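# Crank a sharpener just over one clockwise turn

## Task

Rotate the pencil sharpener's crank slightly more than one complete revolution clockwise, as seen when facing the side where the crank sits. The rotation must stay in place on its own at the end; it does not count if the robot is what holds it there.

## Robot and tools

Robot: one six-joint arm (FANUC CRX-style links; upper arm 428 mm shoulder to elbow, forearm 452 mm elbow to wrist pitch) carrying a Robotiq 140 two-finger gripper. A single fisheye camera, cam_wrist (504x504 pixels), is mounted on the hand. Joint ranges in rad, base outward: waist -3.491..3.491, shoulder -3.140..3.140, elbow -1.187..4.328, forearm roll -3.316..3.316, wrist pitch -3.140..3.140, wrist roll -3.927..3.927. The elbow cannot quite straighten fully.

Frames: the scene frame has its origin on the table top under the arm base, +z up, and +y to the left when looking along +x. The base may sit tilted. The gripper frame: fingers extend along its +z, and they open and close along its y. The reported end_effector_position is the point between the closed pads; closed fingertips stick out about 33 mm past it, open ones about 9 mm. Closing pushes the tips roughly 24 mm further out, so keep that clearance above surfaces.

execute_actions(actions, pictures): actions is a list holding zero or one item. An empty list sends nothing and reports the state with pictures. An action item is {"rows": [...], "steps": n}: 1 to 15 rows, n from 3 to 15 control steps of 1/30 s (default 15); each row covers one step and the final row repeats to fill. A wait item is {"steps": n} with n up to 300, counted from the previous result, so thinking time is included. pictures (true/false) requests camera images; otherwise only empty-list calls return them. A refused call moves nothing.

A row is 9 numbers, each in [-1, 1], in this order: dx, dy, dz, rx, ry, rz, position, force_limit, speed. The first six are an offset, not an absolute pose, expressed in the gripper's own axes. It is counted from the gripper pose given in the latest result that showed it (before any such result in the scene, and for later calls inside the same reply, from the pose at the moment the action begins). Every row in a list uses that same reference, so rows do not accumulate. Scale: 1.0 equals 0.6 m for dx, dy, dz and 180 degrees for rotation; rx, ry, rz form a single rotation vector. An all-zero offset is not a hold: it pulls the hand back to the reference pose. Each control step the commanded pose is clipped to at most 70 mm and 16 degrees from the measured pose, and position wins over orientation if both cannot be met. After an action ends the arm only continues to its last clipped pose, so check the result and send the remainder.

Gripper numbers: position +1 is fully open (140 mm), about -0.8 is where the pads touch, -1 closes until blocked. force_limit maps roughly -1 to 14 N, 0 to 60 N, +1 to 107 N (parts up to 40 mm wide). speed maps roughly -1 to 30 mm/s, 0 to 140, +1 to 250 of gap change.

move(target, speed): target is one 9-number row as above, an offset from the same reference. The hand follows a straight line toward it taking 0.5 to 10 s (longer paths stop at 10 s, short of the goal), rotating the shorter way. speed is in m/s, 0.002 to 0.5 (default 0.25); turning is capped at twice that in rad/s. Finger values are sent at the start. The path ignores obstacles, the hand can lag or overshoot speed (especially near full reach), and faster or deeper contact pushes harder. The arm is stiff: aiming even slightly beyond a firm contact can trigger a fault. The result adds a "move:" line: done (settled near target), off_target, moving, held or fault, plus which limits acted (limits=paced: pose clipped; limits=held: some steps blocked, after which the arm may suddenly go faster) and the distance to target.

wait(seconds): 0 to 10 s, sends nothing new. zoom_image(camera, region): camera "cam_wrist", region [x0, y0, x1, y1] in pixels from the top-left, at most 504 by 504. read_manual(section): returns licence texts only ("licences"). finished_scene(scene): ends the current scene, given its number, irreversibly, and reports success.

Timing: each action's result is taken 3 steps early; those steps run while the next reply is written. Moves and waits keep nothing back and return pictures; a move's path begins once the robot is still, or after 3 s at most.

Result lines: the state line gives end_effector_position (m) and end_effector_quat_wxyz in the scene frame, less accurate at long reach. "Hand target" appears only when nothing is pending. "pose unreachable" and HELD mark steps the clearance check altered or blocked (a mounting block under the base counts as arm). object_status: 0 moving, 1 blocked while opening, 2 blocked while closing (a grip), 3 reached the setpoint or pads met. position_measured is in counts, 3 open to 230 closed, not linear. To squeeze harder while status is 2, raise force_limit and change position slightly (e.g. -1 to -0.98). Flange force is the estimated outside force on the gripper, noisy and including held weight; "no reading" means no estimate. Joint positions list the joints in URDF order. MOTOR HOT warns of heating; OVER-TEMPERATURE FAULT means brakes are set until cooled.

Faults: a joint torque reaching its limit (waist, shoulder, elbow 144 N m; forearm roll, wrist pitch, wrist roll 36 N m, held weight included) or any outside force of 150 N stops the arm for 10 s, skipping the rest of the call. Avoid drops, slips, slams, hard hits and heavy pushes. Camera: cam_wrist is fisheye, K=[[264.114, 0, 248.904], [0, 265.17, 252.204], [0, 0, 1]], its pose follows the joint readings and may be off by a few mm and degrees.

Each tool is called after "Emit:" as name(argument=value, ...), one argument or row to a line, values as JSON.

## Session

Emit:
execute_actions(
  actions=[],
)

Scene clock: 0.00 s of 4600.00 s.
end_effector_position=(+0.6515, +0.0130, +0.2119) position_measured=3 object_status=3 end_effector_quat_wxyz=(-0.140, +0.874, -0.381, -0.269)
Joint positions: [-0.006  0.896  1.093 -0.553 -2.146  0.59 ]
Joint velocities: [-0.001 -0.    -0.    -0.    -0.001 -0.001]
Flange force (N, the push that the arm receives, along the gripper's own x y z axes): no reading
Hand target: +0.652, +0.013, +0.212; -0.140, +0.874, -0.381, -0.269
camera_calibration (this result's frames):
cam_wrist: T_world_to_cam=[[-0.692309, -0.712479, -0.114374, 0.484654], [-0.437145, 0.287992, 0.852036, 0.107459], [-0.574119, 0.63987, -0.510836, 0.647718], [0, 0, 0, 1]] pos_world=[0.754372, -0.100097, 0.29475]

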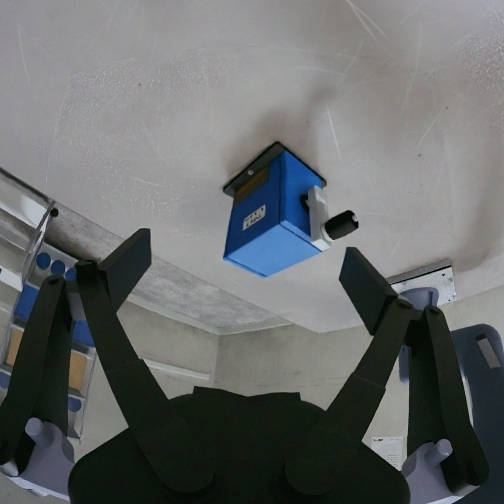

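Emit:
zoom_image(
  camera="cam_wrist",
  region=[200, 130, 380, 290],
)

Region (200, 130, 380, 290) of cam_wrist's 504x504 image, scaled by 2.800, with more detail than that image has.

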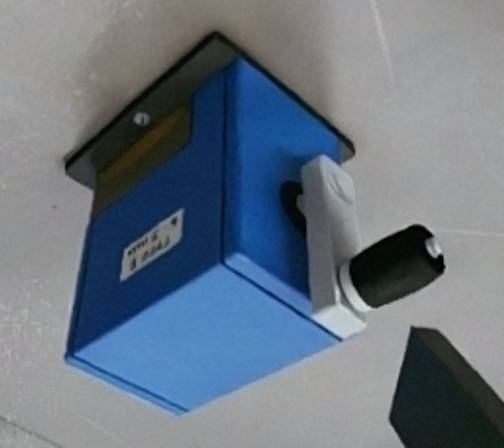

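Emit:
zoom_image(
  camera="cam_wrist",
  region=[270, 150, 370, 260],
)

Emit:
zoom_image(
  camera="cam_wrist",
  region=[210, 135, 320, 285],
)

Region (270, 150, 370, 260) of cam_wrist's 504x504 image, scaled by 4.582, with more detail than that image has; it fills the left 458 columns of this view, and the rest is white.

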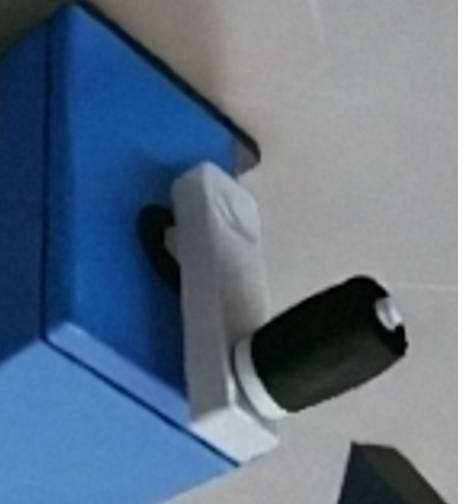

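Region (210, 135, 320, 285) of cam_wrist's 504x504 image, scaled by 3.360, with more detail than that image has; it fills the left 370 columns of this view, and the rest is white.

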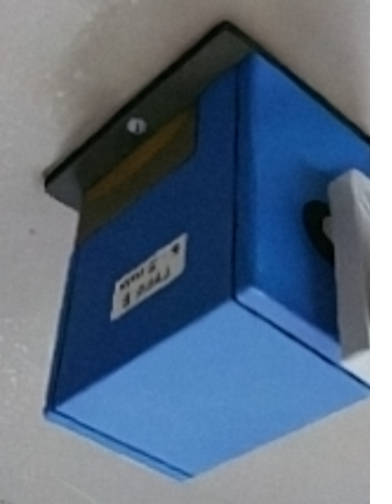

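Emit:
move(
  target=[0.0093, 0.3377, 0.0220, 0.2440, 0.0723, -0.2552, -1, 0, 1],
  speed=0.4,
)

Scene clock: 6.70 s of 4600.00 s.
end_effector_position=(+0.5002, -0.1193, +0.1905) position_measured=233 object_status=3 end_effector_quat_wxyz=(-0.497, +0.860, -0.102, +0.060)
Joint positions: [-0.605  0.473  0.188 -0.951 -1.778  2.025]
Joint velocities: [-0.002  0.001  0.001  0.     0.002 -0.   ]
Flange force (N, the push that the arm receives, along the gripper's own x y z axes): [9.3 2.0 -2.4]
Hand target: +0.500, -0.119, +0.191; -0.497, +0.860, -0.102, +0.060
Off the commanded pose: 0.001 m, 0 deg.
Kept back: nothing.
After step 90, 1.80 s passed at rest.
move: done
camera_calibration (this result's frames):
cam_wrist: T_world_to_cam=[[-0.0179382, -0.484992, -0.874334, 0.117771], [-0.977354, -0.175906, 0.117627, 0.452402], [-0.210849, 0.856644, -0.470854, 0.471191], [0, 0, 0, 1]] pos_world=[0.543619, -0.266945, 0.271618]

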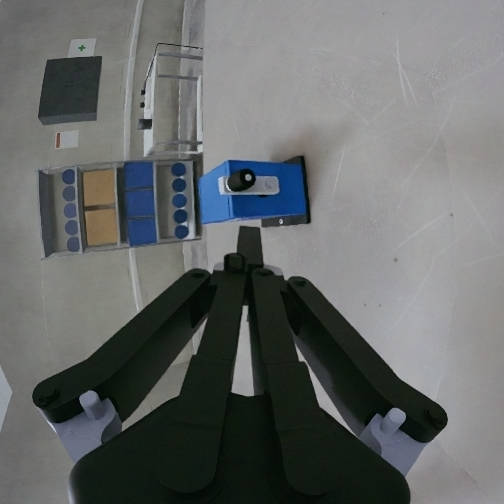

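Emit:
zoom_image(
  camera="cam_wrist",
  region=[190, 140, 330, 250],
)

Region (190, 140, 330, 250) of cam_wrist's 504x504 image, scaled by 3.600, with more detail than that image has; it fills the top 396 rows of this view, and the rest is white.

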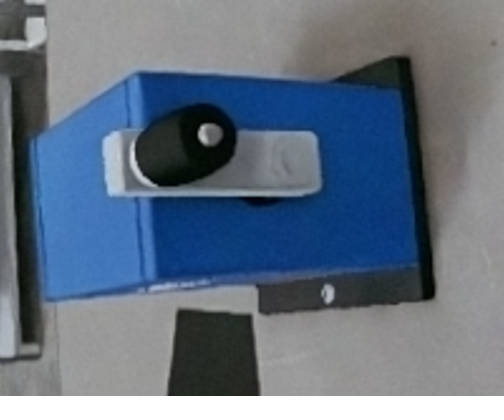

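Emit:
move(
  target=[-0.0058, 0.0177, 0.1493, 0, 0, 0, -1, 0, 1],
  speed=0.2,
)

Emit:
execute_actions(
  actions=[
    {"rows": [[0.0021,-0.0025,-0.0005,0,0,0,-1,0,1],[0.0055,-0.0061,-0.0012,0,0,0,-1,0,1],[0.0090,-0.0096,-0.0018,0,0,0,-1,0,1],[0.0127,-0.0129,-0.0022,0,0,0,-1,0,1],[0.0165,-0.0161,-0.0024,0,0,0,-1,0,1],[0.0191,-0.0182,-0.0025,0,0,0,-1,0,1],[0.0218,-0.0201,-0.0025,0,0,0,-1,0,1],[0.0245,-0.0220,-0.0025,0,0,0,-1,0,1],[0.0273,-0.0238,-0.0023,0,0,0,-1,0,1],[0.0301,-0.0255,-0.0022,0,0,0,-1,0,1],[0.0330,-0.0272,-0.0019,0,0,0,-1,0,1],[0.0359,-0.0287,-0.0016,0,0,0,-1,0,1],[0.0403,-0.0309,-0.0010,0,0,0,-1,0,1],[0.0448,-0.0328,-0.0002,0,0,0,-1,0,1],[0.0494,-0.0346,0.0007,0,0,0,-1,0,1]], "steps": 15},
  ],
  pictures=true,
)

Emit:
execute_actions(
  actions=[
    {"rows": [[0.0126,-0.0048,0.0025,0,0,0,-1,0,1],[0.0173,-0.0061,0.0037,0,0,0,-1,0,1],[0.0220,-0.0072,0.0051,0,0,0,-1,0,1],[0.0266,-0.0081,0.0065,0,0,0,-1,0,1],[0.0313,-0.0087,0.0081,0,0,0,-1,0,1],[0.0360,-0.0092,0.0098,0,0,0,-1,0,1],[0.0406,-0.0093,0.0116,0,0,0,-1,0,1],[0.0452,-0.0093,0.0136,0,0,0,-1,0,1],[0.0497,-0.0090,0.0156,0,0,0,-1,0,1],[0.0541,-0.0085,0.0178,0,0,0,-1,0,1],[0.0585,-0.0078,0.0200,0,0,0,-1,0,1],[0.0628,-0.0069,0.0224,0,0,0,-1,0,1],[0.0670,-0.0057,0.0248,0,0,0,-1,0,1],[0.0710,-0.0043,0.0273,0,0,0,-1,0,1],[0.0750,-0.0027,0.0299,0,0,0,-1,0,1]], "steps": 15},
  ],
  pictures=false,
)

Emit:
execute_actions(
  actions=[
    {"rows": [[0.0113,0.0046,0.0074,0,0,0,-1,0,1],[0.0149,0.0067,0.0101,0,0,0,-1,0,1],[0.0184,0.0089,0.0129,0,0,0,-1,0,1],[0.0217,0.0113,0.0157,0,0,0,-1,0,1],[0.0249,0.0139,0.0185,0,0,0,-1,0,1],[0.0278,0.0167,0.0214,0,0,0,-1,0,1],[0.0306,0.0197,0.0242,0,0,0,-1,0,1],[0.0332,0.0228,0.0271,0,0,0,-1,0,1],[0.0355,0.0261,0.0300,0,0,0,-1,0,1],[0.0377,0.0296,0.0329,0,0,0,-1,0,1],[0.0396,0.0331,0.0358,0,0,0,-1,0,1],[0.0413,0.0368,0.0387,0,0,0,-1,0,1],[0.0428,0.0407,0.0415,0,0,0,-1,0,1],[0.0440,0.0446,0.0443,0,0,0,-1,0,1],[0.0450,0.0486,0.0470,0,0,0,-1,0,1]], "steps": 15},
  ],
  pictures=true,
)

Emit:
execute_actions(
  actions=[
    {"rows": [[0.0028,0.0116,0.0079,0,0,0,-1,0,1],[0.0033,0.0157,0.0105,0,0,0,-1,0,1],[0.0036,0.0200,0.0131,0,0,0,-1,0,1],[0.0036,0.0243,0.0156,0,0,0,-1,0,1],[0.0034,0.0286,0.0180,0,0,0,-1,0,1],[0.0030,0.0330,0.0204,0,0,0,-1,0,1],[0.0023,0.0374,0.0226,0,0,0,-1,0,1],[0.0013,0.0418,0.0247,0,0,0,-1,0,1],[0.0001,0.0462,0.0268,0,0,0,-1,0,1],[-0.0013,0.0505,0.0287,0,0,0,-1,0,1],[-0.0029,0.0549,0.0305,0,0,0,-1,0,1],[-0.0048,0.0592,0.0322,0,0,0,-1,0,1],[-0.0069,0.0634,0.0338,0,0,0,-1,0,1],[-0.0092,0.0676,0.0353,0,0,0,-1,0,1],[-0.0118,0.0717,0.0366,0,0,0,-1,0,1]], "steps": 15},
  ],
  pictures=false,
)

Emit:
execute_actions(
  actions=[
    {"rows": [[-0.0073,0.0117,0.0037,0,0,0,-1,0,1],[-0.0102,0.0156,0.0048,0,0,0,-1,0,1],[-0.0133,0.0194,0.0056,0,0,0,-1,0,1],[-0.0166,0.0230,0.0064,0,0,0,-1,0,1],[-0.0200,0.0266,0.0070,0,0,0,-1,0,1],[-0.0236,0.0300,0.0074,0,0,0,-1,0,1],[-0.0274,0.0332,0.0077,0,0,0,-1,0,1],[-0.0313,0.0363,0.0079,0,0,0,-1,0,1],[-0.0354,0.0392,0.0079,0,0,0,-1,0,1],[-0.0395,0.0419,0.0077,0,0,0,-1,0,1],[-0.0438,0.0445,0.0074,0,0,0,-1,0,1],[-0.0481,0.0468,0.0069,0,0,0,-1,0,1],[-0.0526,0.0490,0.0063,0,0,0,-1,0,1],[-0.0571,0.0510,0.0056,0,0,0,-1,0,1],[-0.0616,0.0527,0.0047,0,0,0,-1,0,1]], "steps": 15},
  ],
  pictures=false,
)

Emit:
execute_actions(
  actions=[
    {"rows": [[-0.0131,0.0050,-0.0026,0,0,0,-1,0,1],[-0.0177,0.0063,-0.0038,0,0,0,-1,0,1],[-0.0224,0.0074,-0.0051,0,0,0,-1,0,1],[-0.0271,0.0083,-0.0066,0,0,0,-1,0,1],[-0.0318,0.0089,-0.0082,0,0,0,-1,0,1],[-0.0364,0.0094,-0.0099,0,0,0,-1,0,1],[-0.0410,0.0095,-0.0117,0,0,0,-1,0,1],[-0.0456,0.0095,-0.0136,0,0,0,-1,0,1],[-0.0501,0.0092,-0.0157,0,0,0,-1,0,1],[-0.0546,0.0087,-0.0178,0,0,0,-1,0,1],[-0.0590,0.0080,-0.0201,0,0,0,-1,0,1],[-0.0632,0.0071,-0.0224,0,0,0,-1,0,1],[-0.0674,0.0059,-0.0249,0,0,0,-1,0,1],[-0.0715,0.0045,-0.0274,0,0,0,-1,0,1],[-0.0754,0.0029,-0.0300,0,0,0,-1,0,1]], "steps": 15},
  ],
  pictures=true,
)

Emit:
execute_actions(
  actions=[
    {"rows": [[-0.0113,-0.0046,-0.0074,0,0,0,-1,0,1],[-0.0149,-0.0067,-0.0101,0,0,0,-1,0,1],[-0.0184,-0.0089,-0.0129,0,0,0,-1,0,1],[-0.0217,-0.0113,-0.0157,0,0,0,-1,0,1],[-0.0249,-0.0139,-0.0185,0,0,0,-1,0,1],[-0.0278,-0.0167,-0.0214,0,0,0,-1,0,1],[-0.0306,-0.0197,-0.0242,0,0,0,-1,0,1],[-0.0332,-0.0228,-0.0271,0,0,0,-1,0,1],[-0.0355,-0.0261,-0.0300,0,0,0,-1,0,1],[-0.0377,-0.0296,-0.0329,0,0,0,-1,0,1],[-0.0396,-0.0331,-0.0358,0,0,0,-1,0,1],[-0.0413,-0.0368,-0.0387,0,0,0,-1,0,1],[-0.0428,-0.0407,-0.0415,0,0,0,-1,0,1],[-0.0440,-0.0446,-0.0443,0,0,0,-1,0,1],[-0.0450,-0.0486,-0.0470,0,0,0,-1,0,1]], "steps": 15},
  ],
  pictures=false,
)

Emit:
execute_actions(
  actions=[
    {"rows": [[-0.0028,-0.0116,-0.0079,0,0,0,-1,0,1],[-0.0033,-0.0157,-0.0105,0,0,0,-1,0,1],[-0.0036,-0.0200,-0.0131,0,0,0,-1,0,1],[-0.0036,-0.0243,-0.0156,0,0,0,-1,0,1],[-0.0034,-0.0286,-0.0180,0,0,0,-1,0,1],[-0.0030,-0.0330,-0.0204,0,0,0,-1,0,1],[-0.0023,-0.0374,-0.0226,0,0,0,-1,0,1],[-0.0013,-0.0418,-0.0247,0,0,0,-1,0,1],[-0.0001,-0.0462,-0.0268,0,0,0,-1,0,1],[0.0013,-0.0505,-0.0287,0,0,0,-1,0,1],[0.0029,-0.0549,-0.0305,0,0,0,-1,0,1],[0.0048,-0.0592,-0.0322,0,0,0,-1,0,1],[0.0069,-0.0634,-0.0338,0,0,0,-1,0,1],[0.0092,-0.0676,-0.0353,0,0,0,-1,0,1],[0.0118,-0.0717,-0.0366,0,0,0,-1,0,1]], "steps": 15},
  ],
  pictures=true,
)

Emit:
execute_actions(
  actions=[
    {"rows": [[0.0073,-0.0117,-0.0037,0,0,0,-1,0,1],[0.0102,-0.0156,-0.0048,0,0,0,-1,0,1],[0.0133,-0.0194,-0.0056,0,0,0,-1,0,1],[0.0166,-0.0230,-0.0064,0,0,0,-1,0,1],[0.0200,-0.0266,-0.0070,0,0,0,-1,0,1],[0.0236,-0.0300,-0.0074,0,0,0,-1,0,1],[0.0274,-0.0332,-0.0077,0,0,0,-1,0,1],[0.0313,-0.0363,-0.0079,0,0,0,-1,0,1],[0.0354,-0.0392,-0.0079,0,0,0,-1,0,1],[0.0395,-0.0419,-0.0077,0,0,0,-1,0,1],[0.0438,-0.0445,-0.0074,0,0,0,-1,0,1],[0.0481,-0.0468,-0.0069,0,0,0,-1,0,1],[0.0526,-0.0490,-0.0063,0,0,0,-1,0,1],[0.0571,-0.0510,-0.0056,0,0,0,-1,0,1],[0.0616,-0.0527,-0.0047,0,0,0,-1,0,1]], "steps": 15},
  ],
  pictures=false,
)

Emit:
execute_actions(
  actions=[
    {"rows": [[0.0131,-0.0050,0.0026,0,0,0,-1,0,1],[0.0177,-0.0063,0.0038,0,0,0,-1,0,1],[0.0224,-0.0074,0.0051,0,0,0,-1,0,1],[0.0271,-0.0083,0.0066,0,0,0,-1,0,1],[0.0302,-0.0087,0.0076,0,0,0,-1,0,1],[0.0333,-0.0091,0.0087,0,0,0,-1,0,1],[0.0349,-0.0092,0.0093,0,0,0,-1,0,1]], "steps": 12},
  ],
  pictures=true,
)

Emit:
move(
  target=[-0.025, -0.012, -0.11, 0, 0, 0, -1, 0, 1],
  speed=0.2,
)

Scene clock: 13.10 s of 4600.00 s.
end_effector_position=(+0.5139, -0.0485, +0.1364) position_measured=233 object_status=3 end_effector_quat_wxyz=(-0.497, +0.860, -0.102, +0.060)
Joint positions: [-0.496  0.466  0.047 -0.983 -1.617  2.077]
Joint velocities: [ 0.001  0.    -0.    -0.001 -0.001  0.001]
Flange force (N, the push that the arm receives, along the gripper's own x y z axes): [9.5 2.1 -0.4]
Hand target: +0.514, -0.048, +0.136; -0.497, +0.860, -0.102, +0.060
Off the commanded pose: 0.000 m, 0 deg.
Kept back: nothing.
After step 90, 2.60 s passed at rest.
move: done
camera_calibration (this result's frames):
cam_wrist: T_world_to_cam=[[-0.0184318, -0.484879, -0.874387, 0.105255], [-0.977413, -0.175411, 0.117876, 0.484633], [-0.210533, 0.85681, -0.470694, 0.387752], [0, 0, 0, 1]] pos_world=[0.557261, -0.196184, 0.21742]

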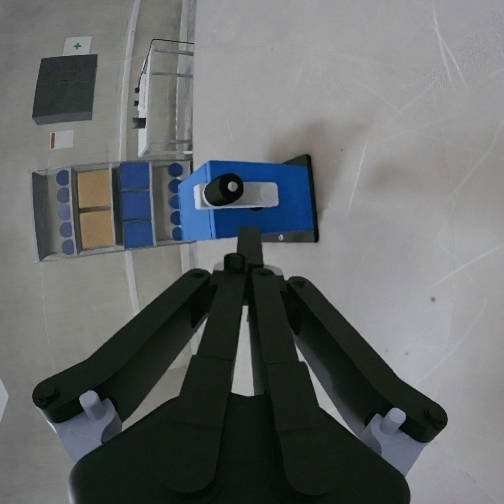

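Scene clock: 13.50 s of 4600.00 s.
end_effector_position=(+0.5332, -0.0464, +0.1504) position_measured=233 object_status=3 end_effector_quat_wxyz=(-0.497, +0.860, -0.102, +0.060)
Joint positions: [-0.477  0.474  0.097 -0.992 -1.627  2.032]
Joint velocities: [ 0.05   0.044  0.134 -0.023 -0.009 -0.101]
Flange force (N, the push that the arm receives, along the gripper's own x y z axes): [7.3 2.8 -1.0]
Steps of this call (steps 1 to 12: the first 12 steps of this action). Readings (end_effector_position | what the end effector reports):
1: (+0.5139, -0.0485, +0.1364) | position_measured=233 object_status=3
2: (+0.5143, -0.0483, +0.1366) | position_measured=233 object_status=3
4: (+0.5176, -0.0481, +0.1399) | position_measured=233 object_status=3
8: (+0.5261, -0.0471, +0.1467) | position_measured=233 object_status=3
12: the state above
camera_calibration (this result's frames):
cam_wrist: T_world_to_cam=[[-0.0183595, -0.484896, -0.874379, 0.118867], [-0.977393, -0.175532, 0.117866, 0.502197], [-0.210634, 0.856776, -0.470711, 0.396599], [0, 0, 0, 1]] pos_world=[0.576564, -0.194007, 0.231427]

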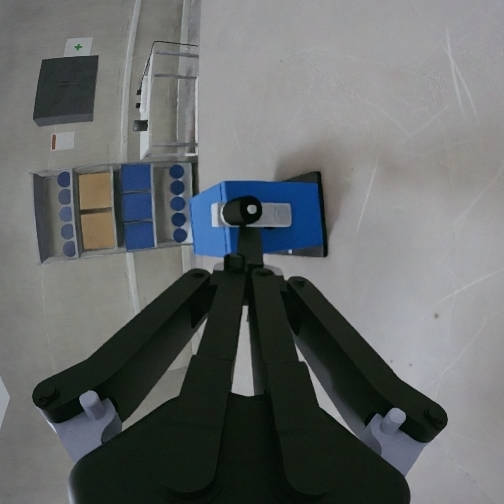

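Scene clock: 14.00 s of 4600.00 s.
end_effector_position=(+0.5738, -0.0419, +0.1517) position_measured=233 object_status=3 end_effector_quat_wxyz=(-0.497, +0.860, -0.102, +0.060)
Joint positions: [-0.44   0.531  0.191 -1.008 -1.617  1.983]
Joint velocities: [ 0.072  0.159  0.178 -0.026  0.046 -0.053]
Flange force (N, the push that the arm receives, along the gripper's own x y z axes): [8.9 2.1 -1.0]
Off your previous action's commanded pose: 0.006 m, 0 deg at its last step (step 3 of this call).
Steps of this call (steps 1 to 3: the last 3 steps of your previous action; steps 4 to 15: the first 12 steps of this action, its rows measured from where the robot was after step 3). Readings (end_effector_position | what the end effector reports):
3: (+0.5396, -0.0457, +0.1527) | position_measured=233 object_status=3
4: (+0.5423, -0.0453, +0.1535) | position_measured=233 object_status=3
5: (+0.5449, -0.0450, +0.1541) | position_measured=233 object_status=3
7: (+0.5504, -0.0444, +0.1548) | position_measured=233 object_status=3
11: (+0.5622, -0.0431, +0.1545) | position_measured=233 object_status=3
15: the state above

Scene clock: 14.50 s of 4600.00 s.
end_effector_position=(+0.6056, -0.0384, +0.1230) position_measured=233 object_status=3 end_effector_quat_wxyz=(-0.497, +0.860, -0.102, +0.060)
Joint positions: [-0.412  0.616  0.253 -1.017 -1.583  1.988]
Joint velocities: [ 0.032  0.162  0.06  -0.011  0.079  0.07 ]
Flange force (N, the push that the arm receives, along the gripper's own x y z axes): [12.5 2.1 -2.1]
Off your previous action's commanded pose: 0.006 m, 0 deg at its last step (step 3 of this call).
Steps of this call (steps 1 to 3: the last 3 steps of your previous action; steps 4 to 15: the first 12 steps of this action, its rows measured from where the robot was after step 3). Readings (end_effector_position | what the end effector reports):
3: (+0.5819, -0.0410, +0.1482) | position_measured=233 object_status=3
4: (+0.5844, -0.0407, +0.1467) | position_measured=233 object_status=3
5: (+0.5868, -0.0404, +0.1452) | position_measured=233 object_status=3
7: (+0.5912, -0.0400, +0.1417) | position_measured=233 object_status=3
11: (+0.5993, -0.0391, +0.1331) | position_measured=233 object_status=3
15: the state above
camera_calibration (this result's frames):
cam_wrist: T_world_to_cam=[[-0.0185228, -0.484965, -0.874338, 0.100178], [-0.977413, -0.175349, 0.117966, 0.577571], [-0.210523, 0.856774, -0.470763, 0.392084], [0, 0, 0, 1]] pos_world=[0.648924, -0.186069, 0.204034]

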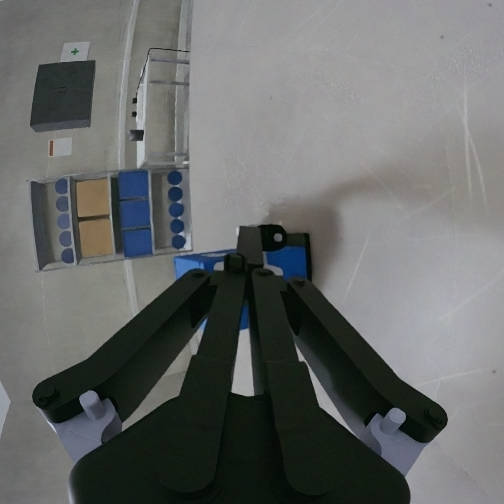

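Scene clock: 15.00 s of 4600.00 s.
end_effector_position=(+0.6079, -0.0379, +0.0794) position_measured=233 object_status=3 end_effector_quat_wxyz=(-0.497, +0.860, -0.102, +0.060)
Joint positions: [-0.41   0.679  0.243 -1.019 -1.543  2.049]
Joint velocities: [-0.026  0.078 -0.093  0.005  0.071  0.155]
Flange force (N, the push that the arm receives, along the gripper's own x y z axes): [11.3 2.2 0.7]
Off your previous action's commanded pose: 0.006 m, 0 deg at its last step (step 3 of this call).
Steps of this call (steps 1 to 3: the last 3 steps of your previous action; steps 4 to 15: the first 12 steps of this action, its rows measured from where the robot was after step 3). Readings (end_effector_position | what the end effector reports):
3: (+0.6089, -0.0381, +0.1146) | position_measured=233 object_status=3
4: (+0.6097, -0.0380, +0.1117) | position_measured=233 object_status=3
5: (+0.6102, -0.0380, +0.1087) | position_measured=233 object_status=3
7: (+0.6111, -0.0380, +0.1031) | position_measured=233 object_status=3
11: (+0.6107, -0.0378, +0.0909) | position_measured=233 object_status=3
15: the state above

Scene clock: 15.50 s of 4600.00 s.
end_effector_position=(+0.5792, -0.0412, +0.0471) position_measured=233 object_status=3 end_effector_quat_wxyz=(-0.497, +0.860, -0.103, +0.060)
Joint positions: [-0.433  0.688  0.167 -1.011 -1.516  2.132]
Joint velocities: [-0.068 -0.044 -0.193  0.024  0.03   0.157]
Flange force (N, the push that the arm receives, along the gripper's own x y z axes): [14.0 4.2 -1.3]
Off your previous action's commanded pose: 0.006 m, 0 deg at its last step (step 3 of this call).
Steps of this call (steps 1 to 3: the last 3 steps of your previous action; steps 4 to 15: the first 12 steps of this action, its rows measured from where the robot was after step 3). Readings (end_effector_position | what the end effector reports):
3: (+0.6043, -0.0385, +0.0712) | position_measured=233 object_status=3
4: (+0.6028, -0.0387, +0.0686) | position_measured=233 object_status=3
5: (+0.6012, -0.0389, +0.0661) | position_measured=233 object_status=3
7: (+0.5976, -0.0392, +0.0615) | position_measured=233 object_status=3
11: (+0.5892, -0.0402, +0.0533) | position_measured=233 object_status=3
15: the state above

Scene clock: 16.00 s of 4600.00 s.
end_effector_position=(+0.5365, -0.0458, +0.0448) position_measured=233 object_status=3 end_effector_quat_wxyz=(-0.497, +0.860, -0.103, +0.060)
Joint positions: [-0.472  0.638  0.067 -0.994 -1.517  2.192]
Joint velocities: [-0.08  -0.15  -0.188  0.039 -0.036  0.064]
Flange force (N, the push that the arm receives, along the gripper's own x y z axes): [8.4 5.8 1.6]
Off your previous action's commanded pose: 0.006 m, 0 deg at its last step (step 3 of this call).
Steps of this call (steps 1 to 3: the last 3 steps of your previous action; steps 4 to 15: the first 12 steps of this action, its rows measured from where the robot was after step 3). Readings (end_effector_position | what the end effector reports):
3: (+0.5711, -0.0422, +0.0439) | position_measured=233 object_status=3
4: (+0.5682, -0.0425, +0.0431) | position_measured=233 object_status=3
5: (+0.5654, -0.0428, +0.0425) | position_measured=233 object_status=3
7: (+0.5599, -0.0433, +0.0418) | position_measured=233 object_status=3
11: (+0.5482, -0.0447, +0.0420) | position_measured=233 object_status=3
15: the state above
camera_calibration (this result's frames):
cam_wrist: T_world_to_cam=[[-0.0188796, -0.484665, -0.874496, 0.0271287], [-0.977399, -0.175253, 0.11823, 0.517965], [-0.21056, 0.856963, -0.470402, 0.347073], [0, 0, 0, 1]] pos_world=[0.57985, -0.193506, 0.125749]

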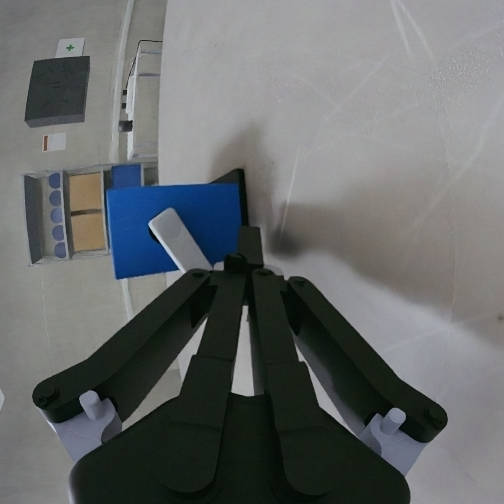

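Scene clock: 16.50 s of 4600.00 s.
end_effector_position=(+0.5047, -0.0493, +0.0733) position_measured=233 object_status=3 end_effector_quat_wxyz=(-0.497, +0.860, -0.102, +0.060)
Joint positions: [-0.503  0.552  0.002 -0.978 -1.551  2.189]
Joint velocities: [-0.04  -0.18  -0.065  0.024 -0.092 -0.074]
Flange force (N, the push that the arm receives, along the gripper's own x y z axes): [7.3 7.3 -1.7]
Off your previous action's commanded pose: 0.006 m, 0 deg at its last step (step 3 of this call).
Steps of this call (steps 1 to 3: the last 3 steps of your previous action; steps 4 to 15: the first 12 steps of this action, its rows measured from where the robot was after step 3). Readings (end_effector_position | what the end effector reports):
3: (+0.5284, -0.0468, +0.0483) | position_measured=233 object_status=3
4: (+0.5259, -0.0470, +0.0498) | position_measured=233 object_status=3
5: (+0.5235, -0.0473, +0.0513) | position_measured=233 object_status=3
7: (+0.5191, -0.0477, +0.0547) | position_measured=233 object_status=3
11: (+0.5110, -0.0486, +0.0632) | position_measured=233 object_status=3
15: the state above

Scene clock: 17.00 s of 4600.00 s.
end_effector_position=(+0.5022, -0.0496, +0.1168) position_measured=233 object_status=3 end_effector_quat_wxyz=(-0.497, +0.860, -0.102, +0.060)
Joint positions: [-0.507  0.479  0.012 -0.976 -1.599  2.123]
Joint velocities: [ 0.032 -0.09   0.098 -0.02  -0.084 -0.168]
Flange force (N, the push that the arm receives, along the gripper's own x y z axes): [8.3 4.2 -1.6]
Off your previous action's commanded pose: 0.006 m, 0 deg at its last step (step 3 of this call).
Steps of this call (steps 1 to 3: the last 3 steps of your previous action; steps 4 to 15: the first 12 steps of this action, its rows measured from where the robot was after step 3). Readings (end_effector_position | what the end effector reports):
3: (+0.5014, -0.0496, +0.0817) | position_measured=233 object_status=3
4: (+0.5006, -0.0497, +0.0846) | position_measured=233 object_status=3
5: (+0.5000, -0.0497, +0.0874) | position_measured=233 object_status=3
7: (+0.4991, -0.0497, +0.0930) | position_measured=233 object_status=3
11: (+0.4993, -0.0499, +0.1050) | position_measured=233 object_status=3
15: the state above
camera_calibration (this result's frames):
cam_wrist: T_world_to_cam=[[-0.0187051, -0.484771, -0.874441, 0.0875866], [-0.977435, -0.175186, 0.118027, 0.475321], [-0.210406, 0.856917, -0.470555, 0.37696], [0, 0, 0, 1]] pos_world=[0.545548, -0.197295, 0.197869]

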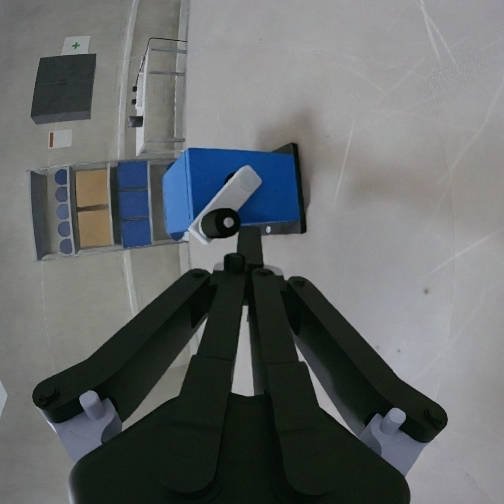

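Scene clock: 17.50 s of 4600.00 s.
end_effector_position=(+0.5308, -0.0462, +0.1491) position_measured=233 object_status=3 end_effector_quat_wxyz=(-0.497, +0.860, -0.102, +0.060)
Joint positions: [-0.479  0.472  0.09  -0.991 -1.626  2.037]
Joint velocities: [ 0.074  0.061  0.196 -0.035 -0.017 -0.151]
Flange force (N, the push that the arm receives, along the gripper's own x y z axes): [10.6 2.1 -1.3]
Off your previous action's commanded pose: 0.006 m, 0 deg at its last step (step 3 of this call).
Steps of this call (steps 1 to 3: the last 3 steps of your previous action; steps 4 to 15: the first 12 steps of this action, its rows measured from where the robot was after step 3). Readings (end_effector_position | what the end effector reports):
3: (+0.5058, -0.0491, +0.1250) | position_measured=233 object_status=3
4: (+0.5073, -0.0489, +0.1276) | position_measured=233 object_status=3
5: (+0.5090, -0.0487, +0.1301) | position_measured=233 object_status=3
7: (+0.5125, -0.0483, +0.1348) | position_measured=233 object_status=3
11: (+0.5209, -0.0473, +0.1431) | position_measured=233 object_status=3
15: the state above

Scene clock: 17.90 s of 4600.00 s.
end_effector_position=(+0.5609, -0.0428, +0.1543) position_measured=233 object_status=3 end_effector_quat_wxyz=(-0.497, +0.860, -0.102, +0.060)
Joint positions: [-0.451  0.508  0.162 -1.003 -1.623  1.994]
Joint velocities: [ 0.01   0.02   0.027 -0.003  0.001 -0.012]
Flange force (N, the push that the arm receives, along the gripper's own x y z axes): [19.1 5.7 3.3]
Off your previous action's commanded pose: 0.006 m, 0 deg at its last step (step 3 of this call).
Steps of this call (steps 1 to 3: the last 3 steps of your previous action; steps 4 to 12: the first 9 steps of this action, its rows measured from where the robot was after step 3). Readings (end_effector_position | what the end effector reports):
3: (+0.5390, -0.0453, +0.1523) | position_measured=233 object_status=3
4: (+0.5418, -0.0450, +0.1531) | position_measured=233 object_status=3
5: (+0.5445, -0.0446, +0.1538) | position_measured=233 object_status=3
7: (+0.5501, -0.0440, +0.1545) | position_measured=233 object_status=3
11: (+0.5600, -0.0429, +0.1544) | position_measured=233 object_status=3
12: the state above
camera_calibration (this result's frames):
cam_wrist: T_world_to_cam=[[-0.0182568, -0.484737, -0.87447, 0.124505], [-0.97736, -0.175743, 0.117823, 0.529365], [-0.210795, 0.856822, -0.470554, 0.401317], [0, 0, 0, 1]] pos_world=[0.604249, -0.190473, 0.235346]

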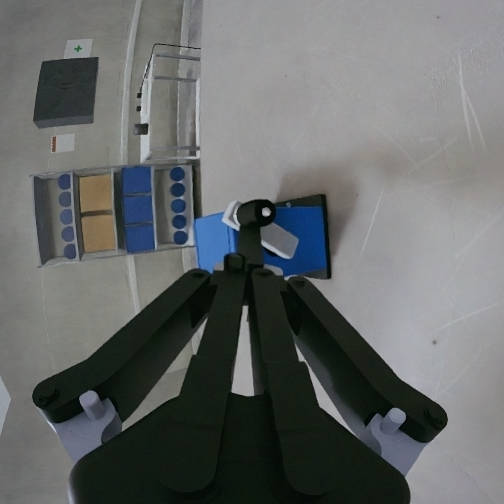

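Scene clock: 18.90 s of 4600.00 s.
end_effector_position=(+0.5339, -0.0912, +0.1937) position_measured=233 object_status=3 end_effector_quat_wxyz=(-0.497, +0.860, -0.102, +0.060)
Joint positions: [-0.539  0.48   0.212 -0.979 -1.736  1.974]
Joint velocities: [0.002 0.    0.001 0.001 0.001 0.001]
Flange force (N, the push that the arm receives, along the gripper's own x y z axes): [10.2 2.7 -3.0]
Hand target: +0.534, -0.091, +0.194; -0.497, +0.860, -0.102, +0.060
Off your previous action's commanded pose: 0.000 m, 0 deg at its last step (step 3 of this call).
Off the commanded pose: 0.000 m, 0 deg.
Kept back: nothing.
move: done
camera_calibration (this result's frames):
cam_wrist: T_world_to_cam=[[-0.0178846, -0.484975, -0.874345, 0.134764], [-0.977339, -0.176, 0.117614, 0.489853], [-0.210925, 0.856635, -0.470837, 0.455715], [0, 0, 0, 1]] pos_world=[0.577284, -0.23881, 0.274784]

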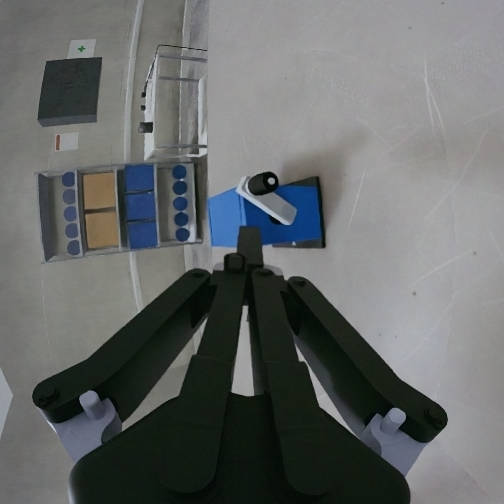

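Emit:
zoom_image(
  camera="cam_wrist",
  region=[200, 150, 340, 260],
)

Region (200, 150, 340, 260) of cam_wrist's 504x504 image, scaled by 3.600, with more detail than that image has; it fills the top 396 rows of this view, and the rest is white.

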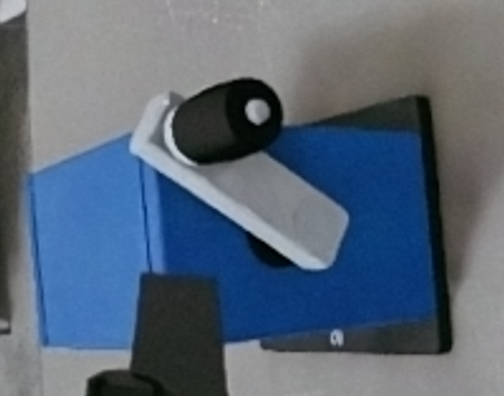

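Emit:
finished_scene(
  scene=2,
)

The scene is finished: the task was done.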